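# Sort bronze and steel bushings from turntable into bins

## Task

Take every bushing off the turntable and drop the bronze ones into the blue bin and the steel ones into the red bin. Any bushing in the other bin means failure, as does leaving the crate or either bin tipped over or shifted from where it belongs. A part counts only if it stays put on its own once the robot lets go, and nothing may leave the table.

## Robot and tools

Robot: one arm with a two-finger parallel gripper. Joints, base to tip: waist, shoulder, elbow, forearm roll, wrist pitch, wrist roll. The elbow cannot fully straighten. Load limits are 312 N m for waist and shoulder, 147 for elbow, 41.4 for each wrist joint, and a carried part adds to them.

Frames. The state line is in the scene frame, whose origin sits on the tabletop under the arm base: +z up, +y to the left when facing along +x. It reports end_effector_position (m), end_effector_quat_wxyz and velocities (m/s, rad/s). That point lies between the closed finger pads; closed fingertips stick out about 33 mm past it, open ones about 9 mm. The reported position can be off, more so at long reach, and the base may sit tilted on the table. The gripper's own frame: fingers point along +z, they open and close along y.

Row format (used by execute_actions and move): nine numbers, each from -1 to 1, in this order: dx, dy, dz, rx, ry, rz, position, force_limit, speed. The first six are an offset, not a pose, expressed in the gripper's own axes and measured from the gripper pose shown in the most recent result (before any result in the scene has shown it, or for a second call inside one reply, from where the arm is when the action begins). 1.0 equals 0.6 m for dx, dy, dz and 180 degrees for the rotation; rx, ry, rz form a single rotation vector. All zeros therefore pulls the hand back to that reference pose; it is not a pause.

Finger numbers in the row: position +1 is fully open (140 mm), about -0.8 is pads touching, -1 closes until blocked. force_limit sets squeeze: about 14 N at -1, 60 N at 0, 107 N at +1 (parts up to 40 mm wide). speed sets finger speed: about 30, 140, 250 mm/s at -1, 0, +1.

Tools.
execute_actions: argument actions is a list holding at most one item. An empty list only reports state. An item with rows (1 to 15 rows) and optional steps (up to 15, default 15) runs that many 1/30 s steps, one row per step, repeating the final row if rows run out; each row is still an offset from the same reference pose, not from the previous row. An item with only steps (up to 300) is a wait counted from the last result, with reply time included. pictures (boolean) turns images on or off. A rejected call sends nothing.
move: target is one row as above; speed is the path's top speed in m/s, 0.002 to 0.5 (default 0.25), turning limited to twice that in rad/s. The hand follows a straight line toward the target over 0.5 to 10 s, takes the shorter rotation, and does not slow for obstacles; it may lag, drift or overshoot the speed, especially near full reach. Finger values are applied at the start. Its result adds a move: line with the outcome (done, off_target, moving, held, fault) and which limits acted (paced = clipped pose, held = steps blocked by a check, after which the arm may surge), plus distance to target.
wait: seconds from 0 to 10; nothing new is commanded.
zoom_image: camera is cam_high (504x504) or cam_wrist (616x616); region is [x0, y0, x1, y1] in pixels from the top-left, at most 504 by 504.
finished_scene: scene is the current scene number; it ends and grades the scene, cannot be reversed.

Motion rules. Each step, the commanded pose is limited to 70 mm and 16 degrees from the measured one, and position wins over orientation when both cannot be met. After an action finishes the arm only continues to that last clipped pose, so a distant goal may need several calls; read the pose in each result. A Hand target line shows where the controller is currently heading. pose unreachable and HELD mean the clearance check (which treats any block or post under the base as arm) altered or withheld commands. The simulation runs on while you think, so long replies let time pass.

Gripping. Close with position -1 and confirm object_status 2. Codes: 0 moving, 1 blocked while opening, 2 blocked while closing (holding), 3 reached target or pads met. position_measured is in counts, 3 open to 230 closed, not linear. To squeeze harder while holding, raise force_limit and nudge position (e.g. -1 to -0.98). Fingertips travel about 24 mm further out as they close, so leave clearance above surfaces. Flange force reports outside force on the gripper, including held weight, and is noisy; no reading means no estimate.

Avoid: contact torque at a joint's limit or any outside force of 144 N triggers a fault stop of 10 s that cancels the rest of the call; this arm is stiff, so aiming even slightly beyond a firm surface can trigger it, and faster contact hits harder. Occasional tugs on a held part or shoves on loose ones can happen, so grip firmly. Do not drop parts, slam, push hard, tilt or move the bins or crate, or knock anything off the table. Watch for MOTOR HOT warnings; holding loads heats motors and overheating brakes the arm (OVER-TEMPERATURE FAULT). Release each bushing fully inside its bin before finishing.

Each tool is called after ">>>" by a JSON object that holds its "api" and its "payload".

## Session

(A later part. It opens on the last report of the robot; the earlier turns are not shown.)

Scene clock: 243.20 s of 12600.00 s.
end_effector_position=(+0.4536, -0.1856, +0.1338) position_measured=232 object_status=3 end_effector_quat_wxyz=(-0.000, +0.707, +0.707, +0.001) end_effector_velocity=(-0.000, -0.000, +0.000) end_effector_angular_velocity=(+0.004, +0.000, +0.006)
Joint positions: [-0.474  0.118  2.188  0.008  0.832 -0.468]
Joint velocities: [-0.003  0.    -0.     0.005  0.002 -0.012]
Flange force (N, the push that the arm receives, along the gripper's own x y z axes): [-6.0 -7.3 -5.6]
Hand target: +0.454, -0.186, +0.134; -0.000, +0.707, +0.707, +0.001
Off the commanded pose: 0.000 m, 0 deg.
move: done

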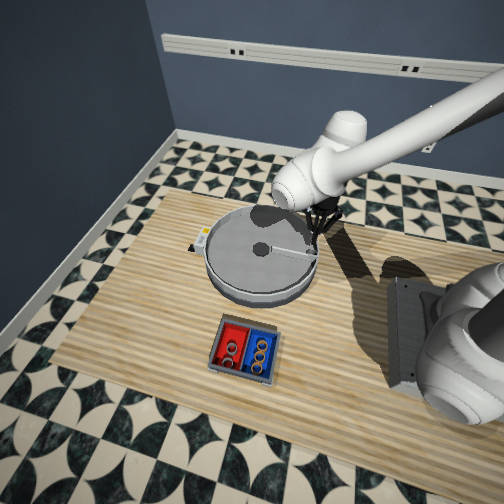

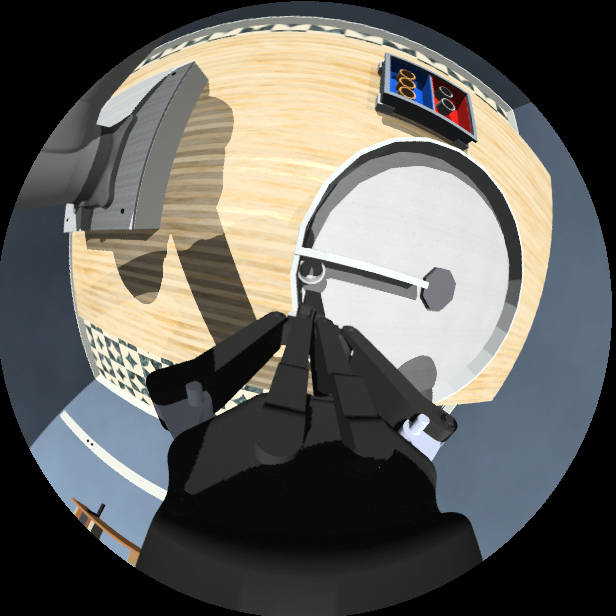

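>>> {"api": "move", "payload": {"target": [0.0443,0.0015,0.0163,0,0,0,-1,-0.5,0], "speed": 0.06}}

>>> {"api": "zoom_image", "payload": {"camera": "cam_wrist", "region": [250,230,370,350]}}

Scene clock: 246.37 s of 12600.00 s.
end_effector_position=(+0.4546, -0.1591, +0.1241) position_measured=232 object_status=3 end_effector_quat_wxyz=(-0.000, +0.707, +0.707, +0.001) end_effector_velocity=(-0.001, +0.001, -0.001) end_effector_angular_velocity=(-0.001, +0.001, +0.001)
Joint positions: [-0.423  0.119  2.211  0.008  0.808 -0.417]
Joint velocities: [ 0.003  0.001  0.002 -0.002 -0.002  0.003]
Flange force (N, the push that the arm receives, along the gripper's own x y z axes): [-1.0 1.7 -5.8]
Hand target: +0.455, -0.159, +0.124; -0.000, +0.707, +0.707, +0.001
Off the commanded pose: 0.000 m, 0 deg.
move: done

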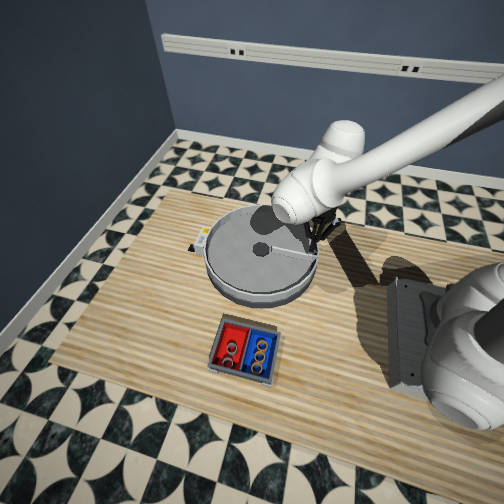

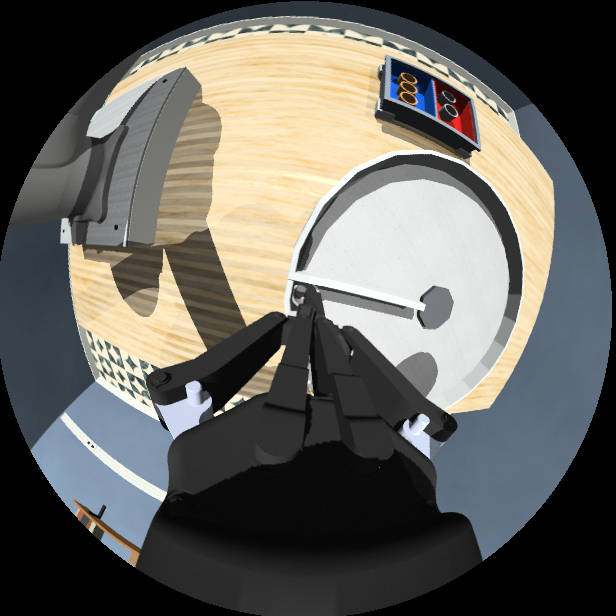

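Region (250, 230, 370, 350) of cam_wrist's 616x616 image, scaled by 4.200, with more detail than that image has.

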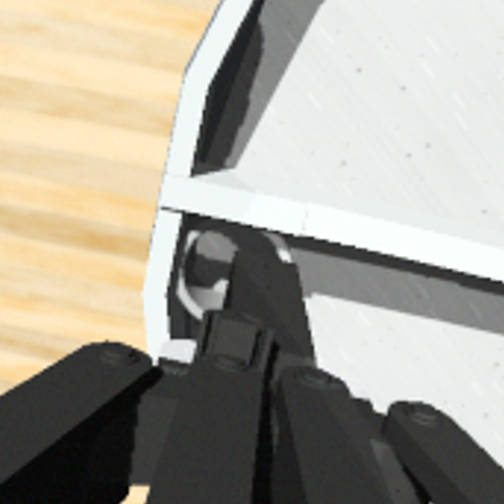

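>>> {"api": "move", "payload": {"target": [-0.0035,0,0.005,0,0,0,-1,-0.5,0], "speed": 0.01}}

Scene clock: 248.07 s of 12600.00 s.
end_effector_position=(+0.4546, -0.1612, +0.1212) position_measured=232 object_status=3 end_effector_quat_wxyz=(-0.000, +0.707, +0.707, +0.001) end_effector_velocity=(+0.000, -0.001, -0.000) end_effector_angular_velocity=(+0.000, -0.001, +0.001)
Joint positions: [-0.427  0.124  2.212  0.008  0.802 -0.421]
Joint velocities: [-0.001  0.001 -0.     0.001 -0.002 -0.002]
Flange force (N, the push that the arm receives, along the gripper's own x y z axes): [-8.7 -2.1 -3.4]
Hand target: +0.455, -0.161, +0.121; -0.000, +0.707, +0.707, +0.001
Off the commanded pose: 0.000 m, 0 deg.
move: done

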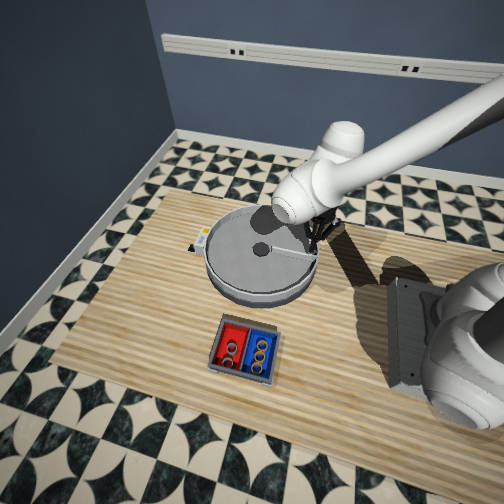

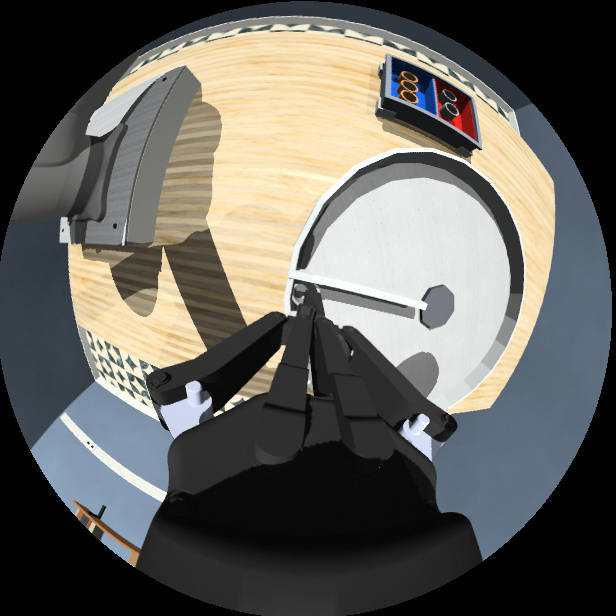

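>>> {"api": "execute_actions", "payload": {"actions": [{"rows":[[0,0,0.0004,0,0,0,-1,-0.5,0],[0,0,0.0007,0,0,0,-1,-0.5,0],[0,0,0.001,0,0,0,-1,-0.5,0],[0,0,0.0013,0,0,0,-1,-0.5,0],[0,0,0.0016,0,0,0,-1,-0.5,0]],"steps":12}], "pictures": false}}

Scene clock: 249.50 s of 12600.00 s.
end_effector_position=(+0.4546, -0.1612, +0.1202) position_measured=232 object_status=3 end_effector_quat_wxyz=(-0.000, +0.707, +0.707, +0.001) end_effector_velocity=(+0.001, -0.000, +0.000) end_effector_angular_velocity=(-0.001, -0.001, +0.001)
Joint positions: [-0.427  0.125  2.213  0.008  0.8   -0.421]
Joint velocities: [ 0.     0.    -0.001 -0.001 -0.    -0.   ]
Flange force (N, the push that the arm receives, along the gripper's own x y z axes): [0.7 -2.2 -5.3]
Hand target: +0.455, -0.161, +0.120; -0.000, +0.707, +0.707, +0.001
Off the commanded pose: 0.000 m, 0 deg.
Steps of this call (steps 1 to 31: nothing new was sent; steps 32 to 43: all 12 steps of this action). Readings (end_effector_position | what the end effector reports):
32: (+0.4546, -0.1612, +0.1211) | position_measured=232 object_status=3
33: (+0.4546, -0.1612, +0.1210) | position_measured=232 object_status=3
35: (+0.4546, -0.1612, +0.1208) | position_measured=232 object_status=3
39: (+0.4546, -0.1612, +0.1203) | position_measured=232 object_status=3
43: the state above

>>> {"api": "execute_actions", "payload": {"actions": [{"rows":[[0,0,0.0004,0,0,0,-1,-0.5,0],[0,0,0.0007,0,0,0,-1,-0.5,0],[0,0,0.001,0,0,0,-1,-0.5,0],[0,0,0.0013,0,0,0,-1,-0.5,0],[0,0,0.0016,0,0,0,-1,-0.5,0]],"steps":10}], "pictures": false}}

Scene clock: 250.60 s of 12600.00 s.
end_effector_position=(+0.4546, -0.1612, +0.1193) position_measured=232 object_status=3 end_effector_quat_wxyz=(-0.000, +0.707, +0.707, +0.001) end_effector_velocity=(-0.001, +0.001, -0.002) end_effector_angular_velocity=(+0.001, +0.001, -0.001)
Joint positions: [-0.427  0.127  2.214  0.008  0.798 -0.421]
Joint velocities: [-0.     0.001  0.003  0.001 -0.002  0.   ]
Flange force (N, the push that the arm receives, along the gripper's own x y z axes): [-7.4 4.0 1.1]
Hand target: +0.455, -0.161, +0.119; -0.000, +0.707, +0.707, +0.001
Off the commanded pose: 0.000 m, 0 deg.
Steps of this call (steps 1 to 23: nothing new was sent; steps 24 to 33: all 10 steps of this action). Readings (end_effector_position | what the end effector reports):
24: (+0.4546, -0.1612, +0.1202) | position_measured=232 object_status=3
25: (+0.4546, -0.1612, +0.1201) | position_measured=232 object_status=3
27: (+0.4546, -0.1612, +0.1199) | position_measured=232 object_status=3
31: (+0.4546, -0.1612, +0.1194) | position_measured=232 object_status=3
33: the state above

>>> {"api": "execute_actions", "payload": {"actions": [{"rows":[[0,0,0.0004,0,0,0,-1,-0.5,0],[0,0,0.0007,0,0,0,-1,-0.5,0],[0,0,0.001,0,0,0,-1,-0.5,0],[0,0,0.0013,0,0,0,-1,-0.5,0],[0,0,0.0016,0,0,0,-1,-0.5,0]],"steps":10}], "pictures": false}}

Scene clock: 251.77 s of 12600.00 s.
end_effector_position=(+0.4546, -0.1612, +0.1184) position_measured=232 object_status=3 end_effector_quat_wxyz=(-0.000, +0.707, +0.707, +0.001) end_effector_velocity=(-0.000, -0.000, -0.001) end_effector_angular_velocity=(-0.000, -0.001, -0.001)
Joint positions: [-0.427  0.128  2.215  0.008  0.796 -0.421]
Joint velocities: [-0.     0.001  0.001  0.    -0.003  0.   ]
Flange force (N, the push that the arm receives, along the gripper's own x y z axes): [-2.6 -3.9 -2.7]
Hand target: +0.455, -0.161, +0.118; -0.000, +0.707, +0.707, +0.001
Off the commanded pose: 0.000 m, 0 deg.
Steps of this call (steps 1 to 25: nothing new was sent; steps 26 to 35: all 10 steps of this action). Readings (end_effector_position | what the end effector reports):
26: (+0.4546, -0.1612, +0.1193) | position_measured=232 object_status=3
27: (+0.4546, -0.1612, +0.1192) | position_measured=232 object_status=3
29: (+0.4546, -0.1612, +0.1190) | position_measured=232 object_status=3
33: (+0.4546, -0.1612, +0.1185) | position_measured=232 object_status=3
35: the state above

>>> {"api": "execute_actions", "payload": {"actions": [{"rows":[[0,0,0.0004,0,0,0,-1,-0.5,0],[0,0,0.0007,0,0,0,-1,-0.5,0],[0,0,0.001,0,0,0,-1,-0.5,0],[0,0,0.0013,0,0,0,-1,-0.5,0],[0,0,0.0016,0,0,0,-1,-0.5,0]],"steps":10}], "pictures": false}}

Scene clock: 252.90 s of 12600.00 s.
end_effector_position=(+0.4546, -0.1612, +0.1175) position_measured=232 object_status=3 end_effector_quat_wxyz=(-0.000, +0.707, +0.707, +0.001) end_effector_velocity=(+0.001, -0.001, -0.000) end_effector_angular_velocity=(-0.001, -0.001, -0.000)
Joint positions: [-0.427  0.129  2.215  0.008  0.794 -0.421]
Joint velocities: [-0.001  0.001 -0.001 -0.001 -0.001  0.   ]
Flange force (N, the push that the arm receives, along the gripper's own x y z axes): [-0.4 -1.0 -2.2]
Hand target: +0.455, -0.161, +0.117; -0.000, +0.707, +0.707, +0.001
Off the commanded pose: 0.000 m, 0 deg.
Steps of this call (steps 1 to 24: nothing new was sent; steps 25 to 34: all 10 steps of this action). Readings (end_effector_position | what the end effector reports):
25: (+0.4546, -0.1612, +0.1184) | position_measured=232 object_status=3
26: (+0.4546, -0.1612, +0.1183) | position_measured=232 object_status=3
28: (+0.4546, -0.1612, +0.1181) | position_measured=232 object_status=3
32: (+0.4546, -0.1612, +0.1176) | position_measured=232 object_status=3
34: the state above

>>> {"api": "execute_actions", "payload": {"actions": [{"rows":[[0,0,0.0004,0,0,0,-1,-0.5,0],[0,0,0.0007,0,0,0,-1,-0.5,0],[0,0,0.001,0,0,0,-1,-0.5,0],[0,0,0.0013,0,0,0,-1,-0.5,0],[0,0,0.0016,0,0,0,-1,-0.5,0]],"steps":10}], "pictures": false}}

Scene clock: 254.13 s of 12600.00 s.
end_effector_position=(+0.4546, -0.1612, +0.1166) position_measured=232 object_status=3 end_effector_quat_wxyz=(-0.000, +0.707, +0.707, +0.001) end_effector_velocity=(+0.000, -0.001, -0.000) end_effector_angular_velocity=(-0.001, -0.000, +0.000)
Joint positions: [-0.427  0.13   2.216  0.008  0.792 -0.421]
Joint velocities: [-0.     0.001 -0.    -0.001 -0.001 -0.   ]
Flange force (N, the push that the arm receives, along the gripper's own x y z axes): [-1.5 -4.2 -5.0]
Hand target: +0.455, -0.161, +0.117; -0.000, +0.707, +0.707, +0.001
Off the commanded pose: 0.000 m, 0 deg.
Steps of this call (steps 1 to 27: nothing new was sent; steps 28 to 37: all 10 steps of this action). Readings (end_effector_position | what the end effector reports):
28: (+0.4546, -0.1612, +0.1175) | position_measured=232 object_status=3
29: (+0.4546, -0.1612, +0.1174) | position_measured=232 object_status=3
31: (+0.4546, -0.1612, +0.1172) | position_measured=232 object_status=3
35: (+0.4546, -0.1612, +0.1167) | position_measured=232 object_status=3
37: the state above

>>> {"api": "execute_actions", "payload": {"actions": [{"rows":[[0,0,0.0004,0,0,0,-1,-0.5,0],[0,0,0.0007,0,0,0,-1,-0.5,0],[0,0,0.001,0,0,0,-1,-0.5,0],[0,0,0.0013,0,0,0,-1,-0.5,0],[0,0,0.0016,0,0,0,-1,-0.5,0]],"steps":10}], "pictures": false}}

Scene clock: 255.37 s of 12600.00 s.
end_effector_position=(+0.4546, -0.1612, +0.1157) position_measured=232 object_status=3 end_effector_quat_wxyz=(-0.000, +0.707, +0.707, +0.001) end_effector_velocity=(+0.001, -0.000, -0.000) end_effector_angular_velocity=(-0.000, -0.001, +0.001)
Joint positions: [-0.427  0.132  2.217  0.008  0.79  -0.421]
Joint velocities: [ 0.     0.001 -0.001  0.    -0.001 -0.001]
Flange force (N, the push that the arm receives, along the gripper's own x y z axes): [-5.6 3.0 2.4]
Hand target: +0.455, -0.161, +0.116; -0.000, +0.707, +0.707, +0.001
Off the commanded pose: 0.000 m, 0 deg.
Steps of this call (steps 1 to 27: nothing new was sent; steps 28 to 37: all 10 steps of this action). Readings (end_effector_position | what the end effector reports):
28: (+0.4546, -0.1612, +0.1166) | position_measured=232 object_status=3
29: (+0.4546, -0.1612, +0.1165) | position_measured=232 object_status=3
31: (+0.4546, -0.1612, +0.1163) | position_measured=232 object_status=3
35: (+0.4546, -0.1612, +0.1158) | position_measured=232 object_status=3
37: the state above

>>> {"api": "execute_actions", "payload": {"actions": [{"rows":[[0,0,0.0004,0,0,0,-1,-0.5,0],[0,0,0.0007,0,0,0,-1,-0.5,0],[0,0,0.001,0,0,0,-1,-0.5,0],[0,0,0.0013,0,0,0,-1,-0.5,0],[0,0,0.0016,0,0,0,-1,-0.5,0]],"steps":10}]}}

>>> {"api": "zoom_image", "payload": {"camera": "cam_wrist", "region": [270,260,350,340]}}

Scene clock: 256.67 s of 12600.00 s.
end_effector_position=(+0.4546, -0.1612, +0.1148) position_measured=232 object_status=3 end_effector_quat_wxyz=(-0.000, +0.707, +0.707, +0.001) end_effector_velocity=(-0.000, -0.000, -0.001) end_effector_angular_velocity=(+0.000, -0.000, -0.001)
Joint positions: [-0.427  0.133  2.218  0.008  0.788 -0.421]
Joint velocities: [-0.001  0.001  0.001  0.    -0.002  0.   ]
Flange force (N, the push that the arm receives, along the gripper's own x y z axes): [-0.1 -3.1 -3.0]
Hand target: +0.455, -0.161, +0.115; -0.000, +0.707, +0.707, +0.001
Off the commanded pose: 0.000 m, 0 deg.
Steps of this call (steps 1 to 29: nothing new was sent; steps 30 to 39: all 10 steps of this action). Readings (end_effector_position | what the end effector reports):
30: (+0.4546, -0.1612, +0.1157) | position_measured=232 object_status=3
31: (+0.4546, -0.1612, +0.1156) | position_measured=232 object_status=3
33: (+0.4546, -0.1612, +0.1154) | position_measured=232 object_status=3
37: (+0.4546, -0.1612, +0.1149) | position_measured=232 object_status=3
39: the state above

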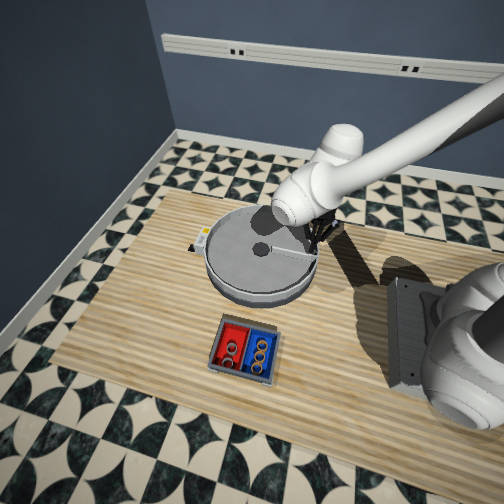

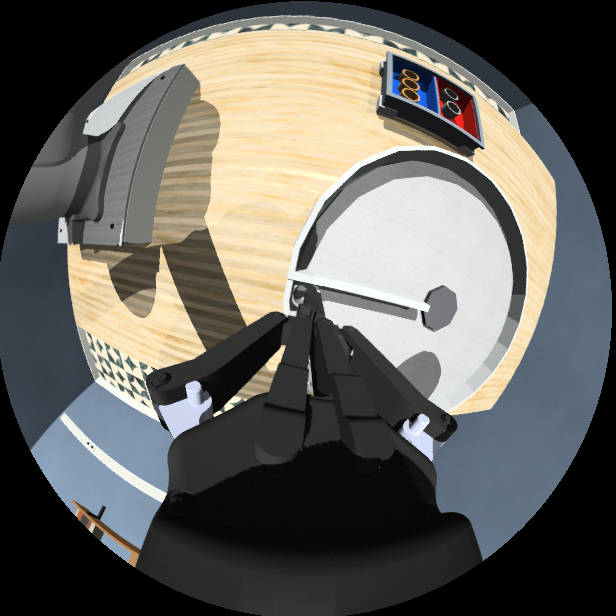

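Region (270, 260, 350, 340) of cam_wrist's 616x616 image, scaled by 6.300, with more detail than that image has.

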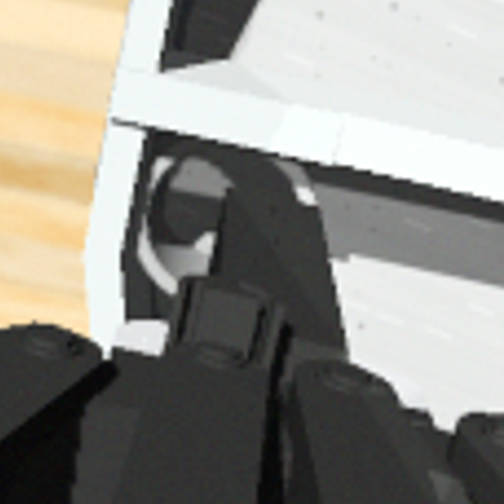

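>>> {"api": "execute_actions", "payload": {"actions": [{"rows":[[0,0,0.0004,0,0,0,-1,-0.5,0],[0,0,0.0007,0,0,0,-1,-0.5,0],[0,0,0.001,0,0,0,-1,-0.5,0],[0,0,0.0013,0,0,0,-1,-0.5,0],[0,0,0.0016,0,0,0,-1,-0.5,0]],"steps":10}], "pictures": false}}

Scene clock: 258.30 s of 12600.00 s.
end_effector_position=(+0.4546, -0.1612, +0.1139) position_measured=232 object_status=3 end_effector_quat_wxyz=(-0.000, +0.707, +0.707, +0.001) end_effector_velocity=(+0.001, -0.000, -0.000) end_effector_angular_velocity=(-0.000, -0.002, -0.001)
Joint positions: [-0.427  0.134  2.218  0.008  0.786 -0.421]
Joint velocities: [-0.     0.001 -0.     0.001 -0.003  0.   ]
Flange force (N, the push that the arm receives, along the gripper's own x y z axes): [-0.7 0.1 -3.0]
Hand target: +0.455, -0.161, +0.114; -0.000, +0.707, +0.707, +0.001
Off the commanded pose: 0.000 m, 0 deg.
Steps of this call (steps 1 to 39: nothing new was sent; steps 40 to 49: all 10 steps of this action). Readings (end_effector_position | what the end effector reports):
40: (+0.4546, -0.1612, +0.1147) | position_measured=232 object_status=3
41: (+0.4546, -0.1612, +0.1147) | position_measured=232 object_status=3
43: (+0.4546, -0.1612, +0.1145) | position_measured=232 object_status=3
47: (+0.4546, -0.1612, +0.1140) | position_measured=232 object_status=3
49: the state above

>>> {"api": "execute_actions", "payload": {"actions": [{"rows":[[0,0,0.0004,0,0,0,-1,-0.5,0],[0,0,0.0007,0,0,0,-1,-0.5,0],[0,0,0.001,0,0,0,-1,-0.5,0],[0,0,0.0013,0,0,0,-1,-0.5,0],[0,0,0.0016,0,0,0,-1,-0.5,0]],"steps":10}], "pictures": false}}

Scene clock: 259.37 s of 12600.00 s.
end_effector_position=(+0.4546, -0.1612, +0.1130) position_measured=232 object_status=3 end_effector_quat_wxyz=(-0.000, +0.707, +0.707, +0.001) end_effector_velocity=(+0.000, +0.000, -0.001) end_effector_angular_velocity=(+0.000, -0.000, +0.000)
Joint positions: [-0.427  0.136  2.219  0.008  0.784 -0.421]
Joint velocities: [ 0.001  0.001  0.     0.    -0.002  0.   ]
Flange force (N, the push that the arm receives, along the gripper's own x y z axes): [-3.2 -3.0 -4.5]
Hand target: +0.455, -0.161, +0.113; -0.000, +0.707, +0.707, +0.001
Off the commanded pose: 0.000 m, 0 deg.
Steps of this call (steps 1 to 22: nothing new was sent; steps 23 to 32: all 10 steps of this action). Readings (end_effector_position | what the end effector reports):
23: (+0.4546, -0.1612, +0.1138) | position_measured=232 object_status=3
24: (+0.4546, -0.1612, +0.1138) | position_measured=232 object_status=3
26: (+0.4546, -0.1612, +0.1136) | position_measured=232 object_status=3
30: (+0.4546, -0.1612, +0.1131) | position_measured=232 object_status=3
32: the state above

>>> {"api": "execute_actions", "payload": {"actions": [{"rows":[[0,0,0.0004,0,0,0,-1,-0.5,0],[0,0,0.0007,0,0,0,-1,-0.5,0],[0,0,0.001,0,0,0,-1,-0.5,0],[0,0,0.0013,0,0,0,-1,-0.5,0],[0,0,0.0016,0,0,0,-1,-0.5,0]],"steps":10}], "pictures": false}}

Scene clock: 260.27 s of 12600.00 s.
end_effector_position=(+0.4546, -0.1612, +0.1122) position_measured=232 object_status=3 end_effector_quat_wxyz=(-0.000, +0.707, +0.707, +0.001) end_effector_velocity=(-0.000, +0.000, -0.001) end_effector_angular_velocity=(+0.000, +0.001, +0.000)
Joint positions: [-0.427  0.137  2.22   0.008  0.782 -0.421]
Joint velocities: [ 0.     0.001  0.001  0.    -0.001 -0.   ]
Flange force (N, the push that the arm receives, along the gripper's own x y z axes): [0.0 -4.9 -16.2]
Hand target: +0.455, -0.161, +0.112; -0.000, +0.707, +0.707, +0.001
Off the commanded pose: 0.000 m, 0 deg.
Steps of this call (steps 1 to 17: nothing new was sent; steps 18 to 27: all 10 steps of this action). Readings (end_effector_position | what the end effector reports):
18: (+0.4546, -0.1612, +0.1129) | position_measured=232 object_status=3
19: (+0.4546, -0.1612, +0.1129) | position_measured=232 object_status=3
21: (+0.4546, -0.1612, +0.1127) | position_measured=232 object_status=3
25: (+0.4546, -0.1612, +0.1122) | position_measured=232 object_status=3
27: the state above

>>> {"api": "move", "payload": {"target": [0,0.02,0.0001,0,0,0,-1,-0.5,0], "speed": 0.015}}

>>> {"api": "zoom_image", "payload": {"camera": "cam_wrist", "region": [260,260,340,340]}}

Scene clock: 262.40 s of 12600.00 s.
end_effector_position=(+0.4666, -0.1612, +0.1121) position_measured=232 object_status=3 end_effector_quat_wxyz=(+0.000, +0.707, +0.707, +0.001) end_effector_velocity=(+0.002, +0.000, -0.000) end_effector_angular_velocity=(-0.000, -0.001, +0.001)
Joint positions: [-0.417  0.153  2.2    0.008  0.785 -0.412]
Joint velocities: [ 0.002  0.002 -0.002  0.    -0.001  0.001]
Flange force (N, the push that the arm receives, along the gripper's own x y z axes): [3.1 -5.1 -50.7]
Hand target: +0.467, -0.161, +0.112; -0.000, +0.707, +0.707, +0.001
Off the commanded pose: 0.000 m, 0 deg.
move: done

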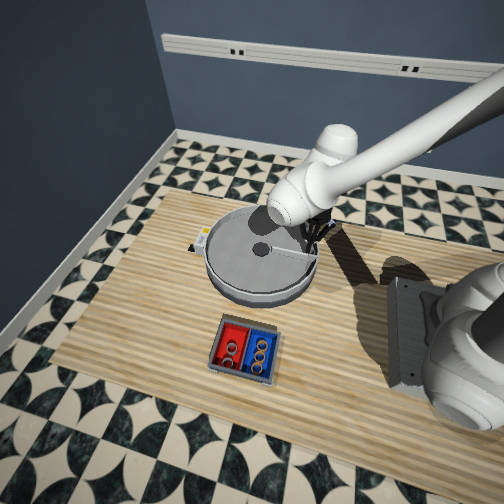

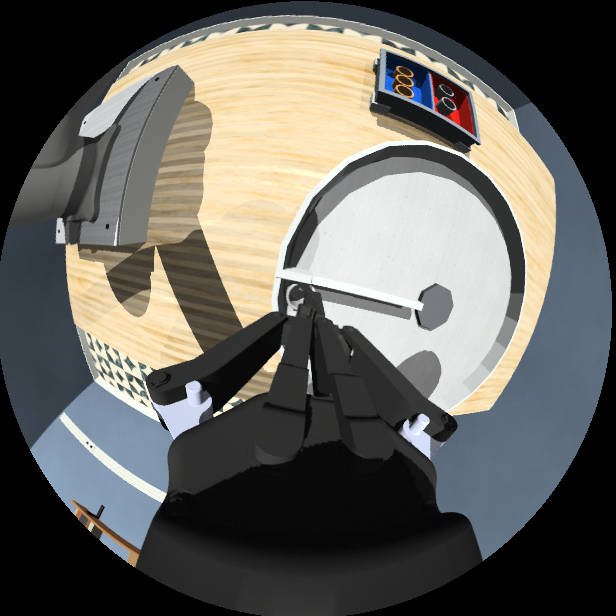

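Region (260, 260, 340, 340) of cam_wrist's 616x616 image, scaled by 6.300, with more detail than that image has.

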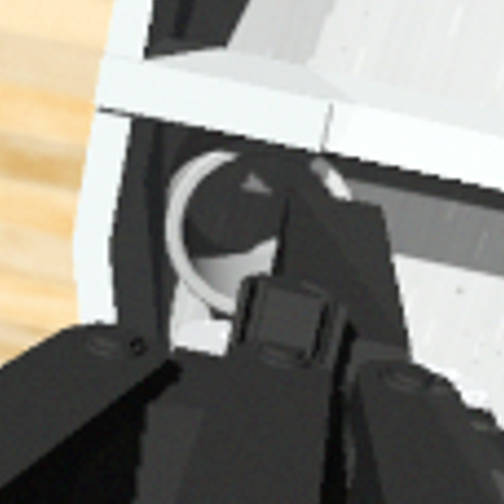

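>>> {"api": "execute_actions", "payload": {"actions": [{"rows":[[0,0,-0.002,0,0,0,-1,-0.5,0],[0,0,-0.004,0,0,0,-1,-0.5,0],[0,0,-0.004,0,0,0,-1,-0.5,0],[0,0,-0.004,0,0,0,-1,-0.5,0],[0,-0.002,-0.004,0,0,0,-1,-0.5,0],[0,-0.004,-0.004,0,0,0,-1,-0.5,0],[0,-0.006,-0.004,0,0,0,-1,-0.5,0],[0,-0.008,-0.004,0,0,0,-1,-0.5,0],[0,-0.010,-0.004,0,0,0,-1,-0.5,0],[0,-0.012,-0.004,0,0,0,-1,-0.5,0]],"steps":15}]}}

>>> {"api": "zoom_image", "payload": {"camera": "cam_wrist", "region": [260,260,340,340]}}

Scene clock: 265.83 s of 12600.00 s.
end_effector_position=(+0.4598, -0.1612, +0.1145) position_measured=232 object_status=3 end_effector_quat_wxyz=(-0.000, +0.707, +0.707, +0.001) end_effector_velocity=(-0.005, -0.000, -0.000) end_effector_angular_velocity=(-0.001, -0.002, +0.001)
Joint positions: [-0.423  0.14   2.209  0.008  0.789 -0.417]
Joint velocities: [-0.004 -0.007  0.01   0.    -0.004 -0.006]
Flange force (N, the push that the arm receives, along the gripper's own x y z axes): [-6.7 -0.5 -4.7]
Hand target: +0.459, -0.161, +0.115; +0.000, +0.707, +0.707, +0.001
Off the commanded pose: 0.000 m, 0 deg.
Steps of this call (steps 1 to 88: nothing new was sent; steps 89 to 103: all 15 steps of this action). Readings (end_effector_position | what the end effector reports):
89: (+0.4666, -0.1612, +0.1121) | position_measured=232 object_status=3
90: (+0.4665, -0.1612, +0.1123) | position_measured=232 object_status=3
92: (+0.4663, -0.1611, +0.1132) | position_measured=232 object_status=3
96: (+0.4648, -0.1611, +0.1143) | position_measured=232 object_status=3
103: the state above

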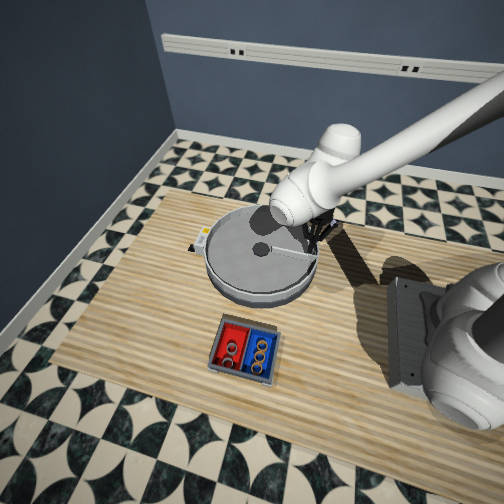

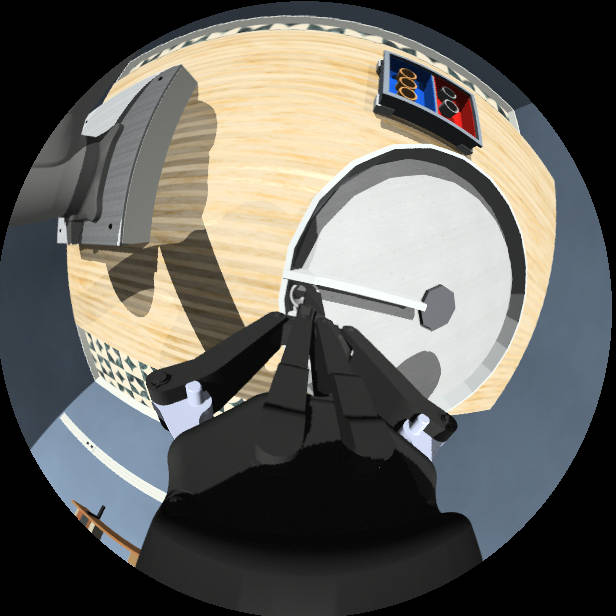

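Region (260, 260, 340, 340) of cam_wrist's 616x616 image, scaled by 6.300, with more detail than that image has.

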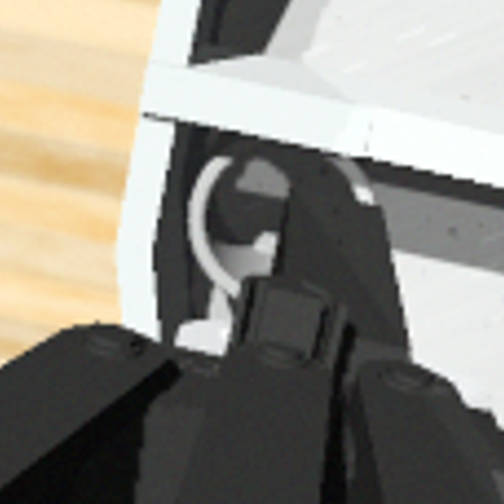

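>>> {"api": "move", "payload": {"target": [-0.0208,0.0207,-0.0158,0,0,-0.25,-1,-0.5,0], "speed": 0.3}}

>>> {"api": "zoom_image", "payload": {"camera": "cam_wrist", "region": [250,220,370,340]}}

Scene clock: 272.23 s of 12600.00 s.
end_effector_position=(+0.4722, -0.1737, +0.1240) position_measured=232 object_status=3 end_effector_quat_wxyz=(+0.000, +0.383, +0.924, +0.001) end_effector_velocity=(-0.002, +0.001, -0.001) end_effector_angular_velocity=(+0.003, +0.002, +0.008)
Joint positions: [-0.436  0.15   2.174  0.007  0.814 -1.214]
Joint velocities: [-0.001  0.     0.002  0.003  0.002 -0.012]
Flange force (N, the push that the arm receives, along the gripper's own x y z axes): [-0.6 -0.6 0.4]
Hand target: +0.472, -0.174, +0.124; +0.000, +0.383, +0.924, +0.001
Off the commanded pose: 0.000 m, 0 deg.
move: done

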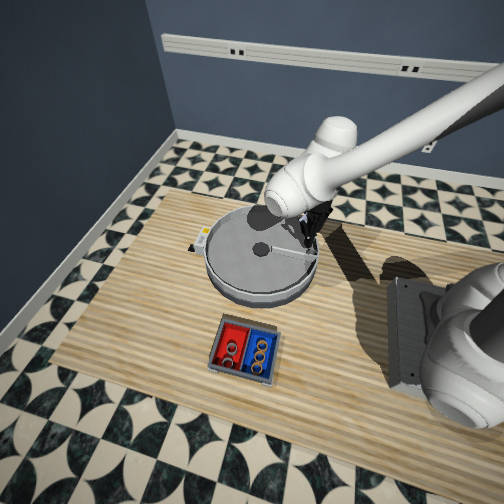

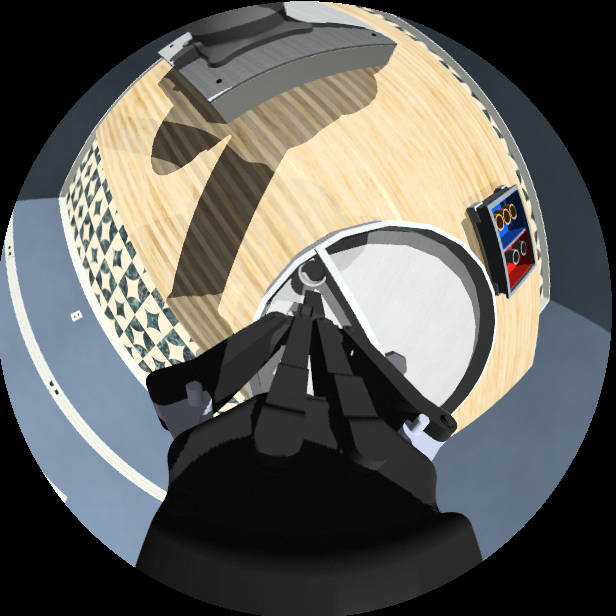

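Region (250, 220, 370, 340) of cam_wrist's 616x616 image, scaled by 4.200, with more detail than that image has.

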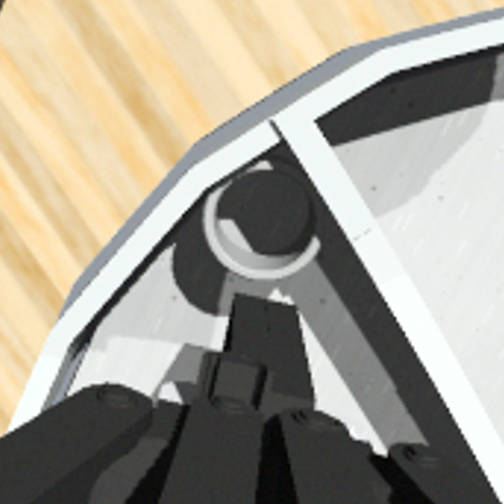

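>>> {"api": "move", "payload": {"target": [0.0432,-0.0047,0,0,0,0,-1,-0.5,0], "speed": 0.06}}

>>> {"api": "zoom_image", "payload": {"camera": "cam_wrist", "region": [270,250,350,330]}}

Scene clock: 278.73 s of 12600.00 s.
end_effector_position=(+0.4520, -0.1574, +0.1240) position_measured=232 object_status=3 end_effector_quat_wxyz=(+0.000, +0.383, +0.924, +0.001) end_effector_velocity=(-0.001, +0.001, +0.000) end_effector_angular_velocity=(-0.001, +0.000, +0.000)
Joint positions: [-0.422  0.115  2.217  0.008  0.807 -1.201]
Joint velocities: [ 0.001 -0.002  0.002 -0.001  0.     0.001]
Flange force (N, the push that the arm receives, along the gripper's own x y z axes): [3.1 -8.8 -9.9]
Hand target: +0.452, -0.157, +0.124; +0.000, +0.383, +0.924, +0.001
Off the commanded pose: 0.000 m, 0 deg.
move: done

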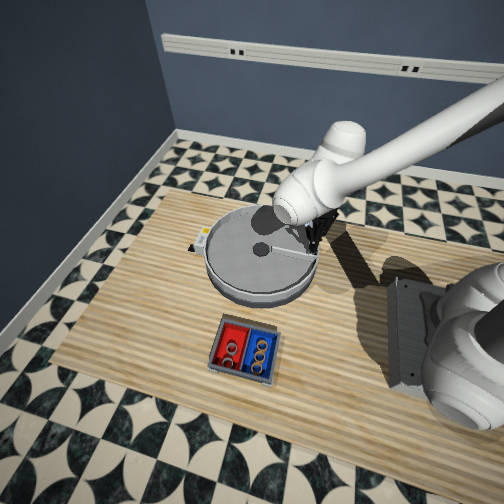

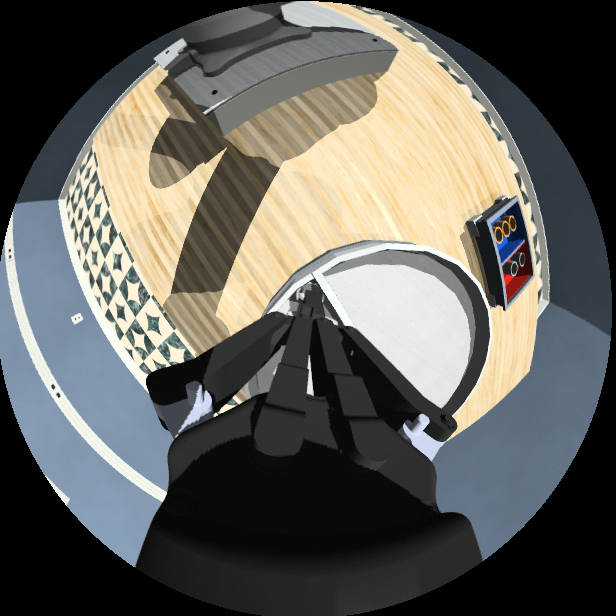

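Region (270, 250, 350, 330) of cam_wrist's 616x616 image, scaled by 6.300, with more detail than that image has.

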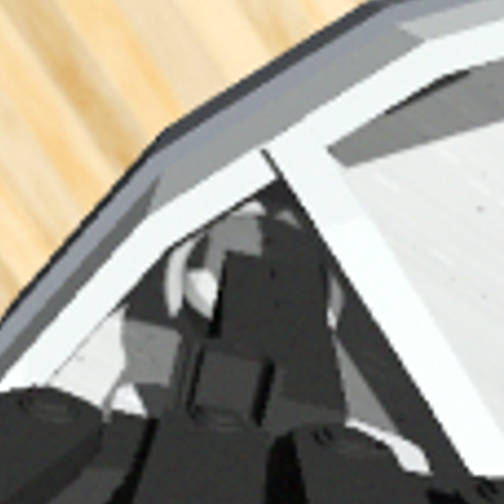

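>>> {"api": "execute_actions", "payload": {"actions": []}}

Scene clock: 284.67 s of 12600.00 s.
end_effector_position=(+0.4519, -0.1573, +0.1240) position_measured=232 object_status=3 end_effector_quat_wxyz=(+0.000, +0.383, +0.924, +0.001) end_effector_velocity=(-0.000, -0.000, +0.000) end_effector_angular_velocity=(+0.001, +0.001, -0.001)
Joint positions: [-0.422  0.114  2.217  0.008  0.807 -1.201]
Joint velocities: [-0.     0.    -0.     0.     0.001  0.   ]
Flange force (N, the push that the arm receives, along the gripper's own x y z axes): [1.3 -4.7 -5.4]
Hand target: +0.452, -0.157, +0.124; +0.000, +0.383, +0.924, +0.001
Off the commanded pose: 0.000 m, 0 deg.
Steps of this call (steps 1 to 178: nothing new was sent). Readings (end_effector_position | what the end effector reports):
1: (+0.4520, -0.1574, +0.1240) | position_measured=232 object_status=3
2: (+0.4519, -0.1573, +0.1240) | position_measured=232 object_status=3
4: (+0.4519, -0.1573, +0.1240) | position_measured=232 object_status=3
8: (+0.4519, -0.1573, +0.1240) | position_measured=232 object_status=3
178: the state above

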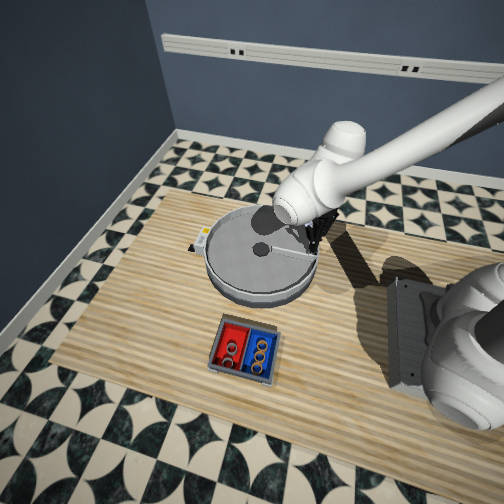

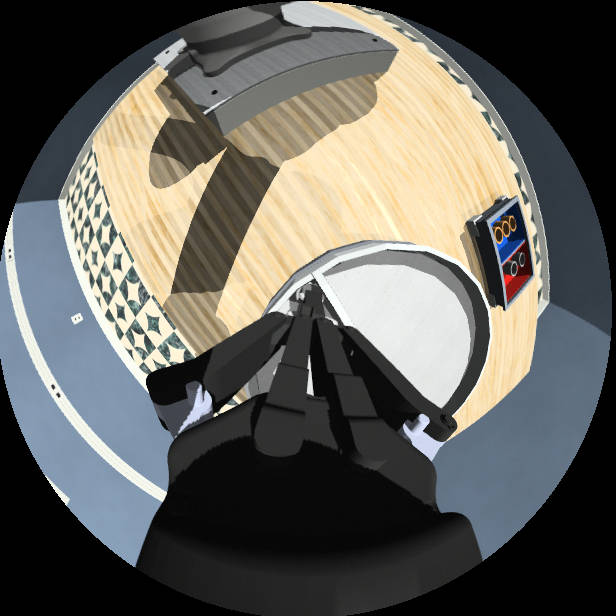

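>>> {"api": "move", "payload": {"target": [0.0029,0.0013,0,0,0,-0.25,-1,0,0], "speed": 0.4}}

>>> {"api": "zoom_image", "payload": {"camera": "cam_wrist", "region": [250,220,370,340]}}

Scene clock: 296.83 s of 12600.00 s.
end_effector_position=(+0.4513, -0.1555, +0.1240) position_measured=233 object_status=3 end_effector_quat_wxyz=(+0.000, +0.001, +1.000, +0.000) end_effector_velocity=(-0.000, -0.000, +0.000) end_effector_angular_velocity=(+0.004, +0.000, +0.008)
Joint positions: [-0.419  0.113  2.219  0.007  0.807 -1.982]
Joint velocities: [-0.004 -0.    -0.     0.005  0.002 -0.014]
Flange force (N, the push that the arm receives, along the gripper's own x y z axes): [-0.3 -9.0 1.4]
Hand target: +0.451, -0.156, +0.124; +0.000, +0.001, +1.000, +0.001
Off the commanded pose: 0.000 m, 0 deg.
move: done

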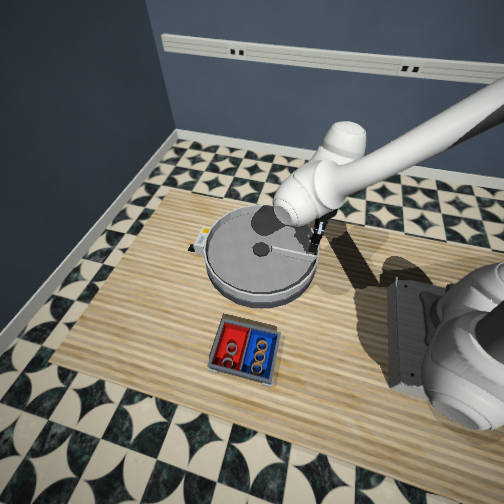

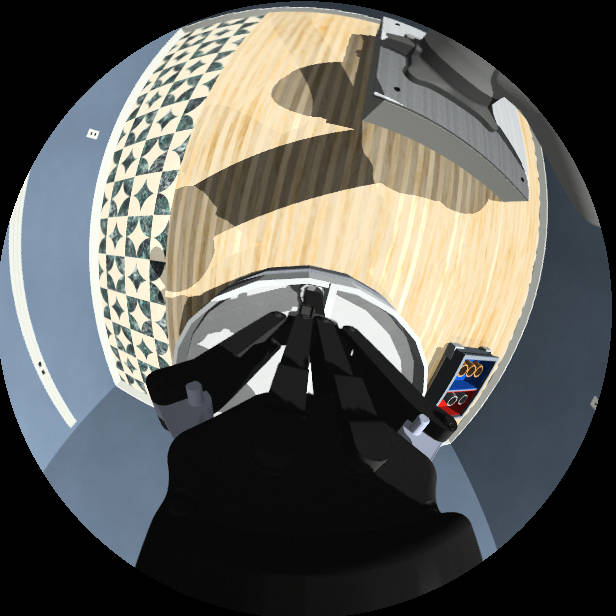

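Region (250, 220, 370, 340) of cam_wrist's 616x616 image, scaled by 4.200, with more detail than that image has.

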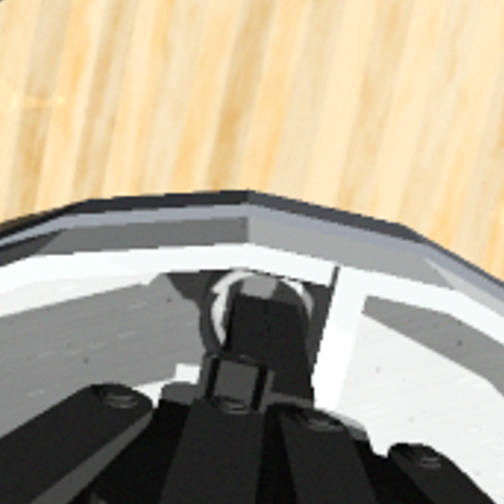

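>>> {"api": "move", "payload": {"target": [0,-0.0015,0.0085,0,0,0,-1,0,0], "speed": 0.006}}

>>> {"api": "zoom_image", "payload": {"camera": "cam_wrist", "region": [280,260,350,330]}}

Scene clock: 299.23 s of 12600.00 s.
end_effector_position=(+0.4513, -0.1564, +0.1190) position_measured=233 object_status=3 end_effector_quat_wxyz=(+0.000, +0.001, +1.000, +0.000) end_effector_velocity=(-0.000, -0.000, -0.001) end_effector_angular_velocity=(-0.001, -0.001, -0.001)
Joint positions: [-0.42   0.12   2.223  0.007  0.795 -1.984]
Joint velocities: [-0.001  0.001  0.002 -0.    -0.004 -0.   ]
Flange force (N, the push that the arm receives, along the gripper's own x y z axes): [2.6 -5.1 -0.9]
Hand target: +0.451, -0.156, +0.119; +0.000, +0.001, +1.000, +0.000
Off the commanded pose: 0.000 m, 0 deg.
move: done

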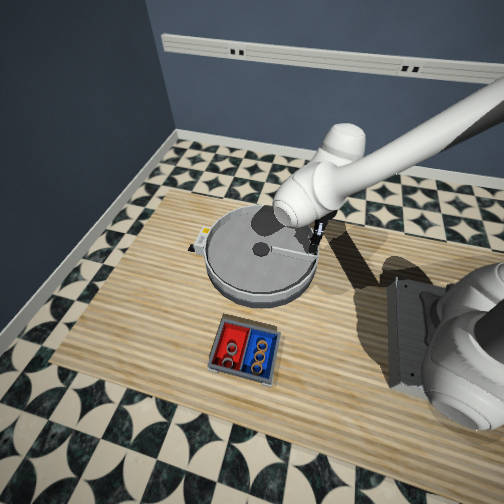

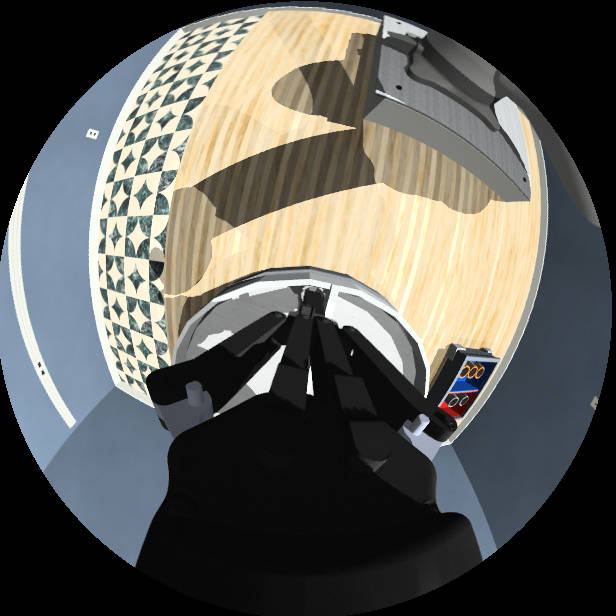

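Region (280, 260, 350, 330) of cam_wrist's 616x616 image, scaled by 7.200, with more detail than that image has.

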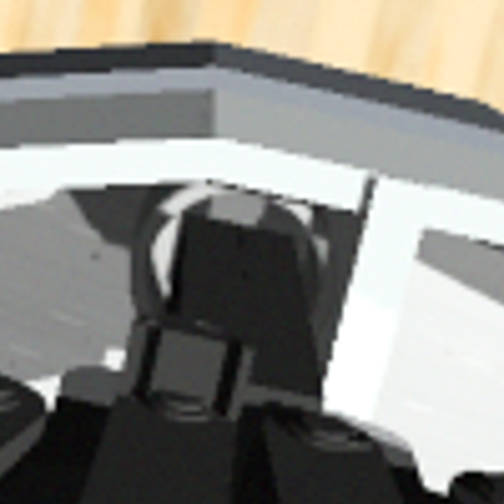

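>>> {"api": "move", "payload": {"target": [0.001,0,0.0105,0,0,0,-1,0,0], "speed": 0.006}}

>>> {"api": "zoom_image", "payload": {"camera": "cam_wrist", "region": [280,260,350,330]}}

Scene clock: 301.57 s of 12600.00 s.
end_effector_position=(+0.4507, -0.1564, +0.1127) position_measured=233 object_status=3 end_effector_quat_wxyz=(+0.000, +0.001, +1.000, +0.000) end_effector_velocity=(+0.001, -0.001, -0.000) end_effector_angular_velocity=(-0.001, -0.002, -0.000)
Joint positions: [-0.421  0.128  2.229  0.007  0.781 -1.984]
Joint velocities: [-0.     0.001 -0.    -0.    -0.002  0.   ]
Flange force (N, the push that the arm receives, along the gripper's own x y z axes): [4.5 -7.6 -3.8]
Hand target: +0.451, -0.156, +0.113; +0.000, +0.001, +1.000, +0.000
Off the commanded pose: 0.000 m, 0 deg.
move: done

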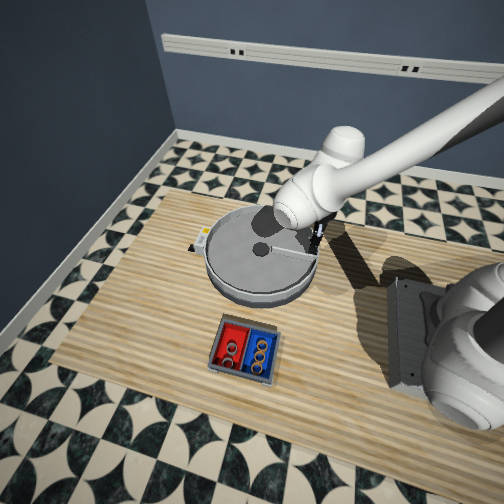

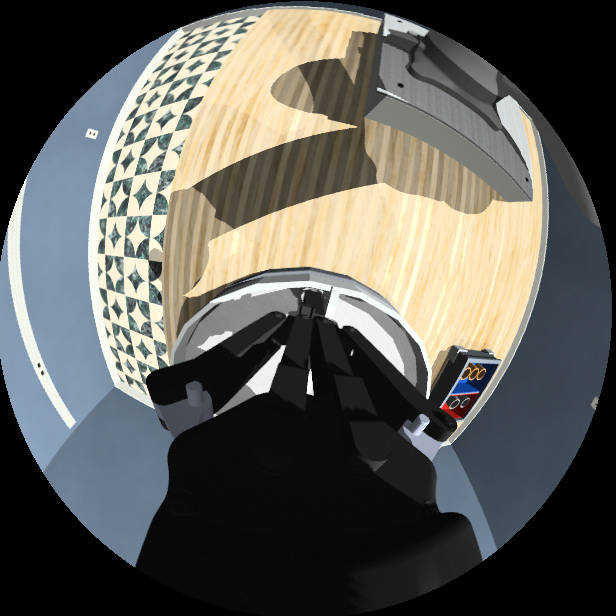

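Region (280, 260, 350, 330) of cam_wrist's 616x616 image, scaled by 7.200, with more detail than that image has.

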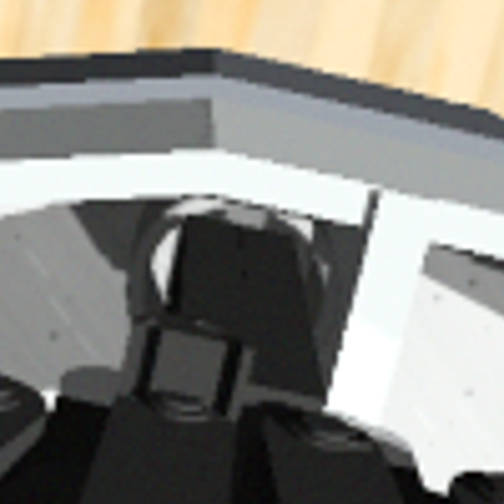

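>>> {"api": "execute_actions", "payload": {"actions": [{"rows":[[0.0005,0,0.0003,0,0,0,-1,0,0],[0.0005,0,0.0006,0,0,0,-1,0,0],[0.0005,0,0.0009,0,0,0,-1,0,0],[0.0005,0,0.0011,0,0,0,-1,0,0]],"steps":10}], "pictures": false}}

Scene clock: 302.80 s of 12600.00 s.
end_effector_position=(+0.4504, -0.1564, +0.1122) position_measured=233 object_status=3 end_effector_quat_wxyz=(+0.001, +0.001, +1.000, +0.000) end_effector_velocity=(+0.000, -0.001, -0.000) end_effector_angular_velocity=(-0.001, -0.001, +0.001)
Joint positions: [-0.421  0.129  2.229  0.007  0.78  -1.984]
Joint velocities: [-0.     0.001  0.    -0.001 -0.002  0.   ]
Flange force (N, the push that the arm receives, along the gripper's own x y z axes): [3.7 -0.8 -13.2]
Hand target: +0.450, -0.156, +0.112; +0.000, +0.001, +1.000, +0.000
Off the commanded pose: 0.000 m, 0 deg.
Steps of this call (steps 1 to 27: nothing new was sent; steps 28 to 37: all 10 steps of this action). Readings (end_effector_position | what the end effector reports):
28: (+0.4506, -0.1564, +0.1127) | position_measured=233 object_status=3
29: (+0.4506, -0.1564, +0.1126) | position_measured=233 object_status=3
31: (+0.4505, -0.1564, +0.1124) | position_measured=233 object_status=3
35: (+0.4504, -0.1564, +0.1122) | position_measured=233 object_status=3
37: the state above


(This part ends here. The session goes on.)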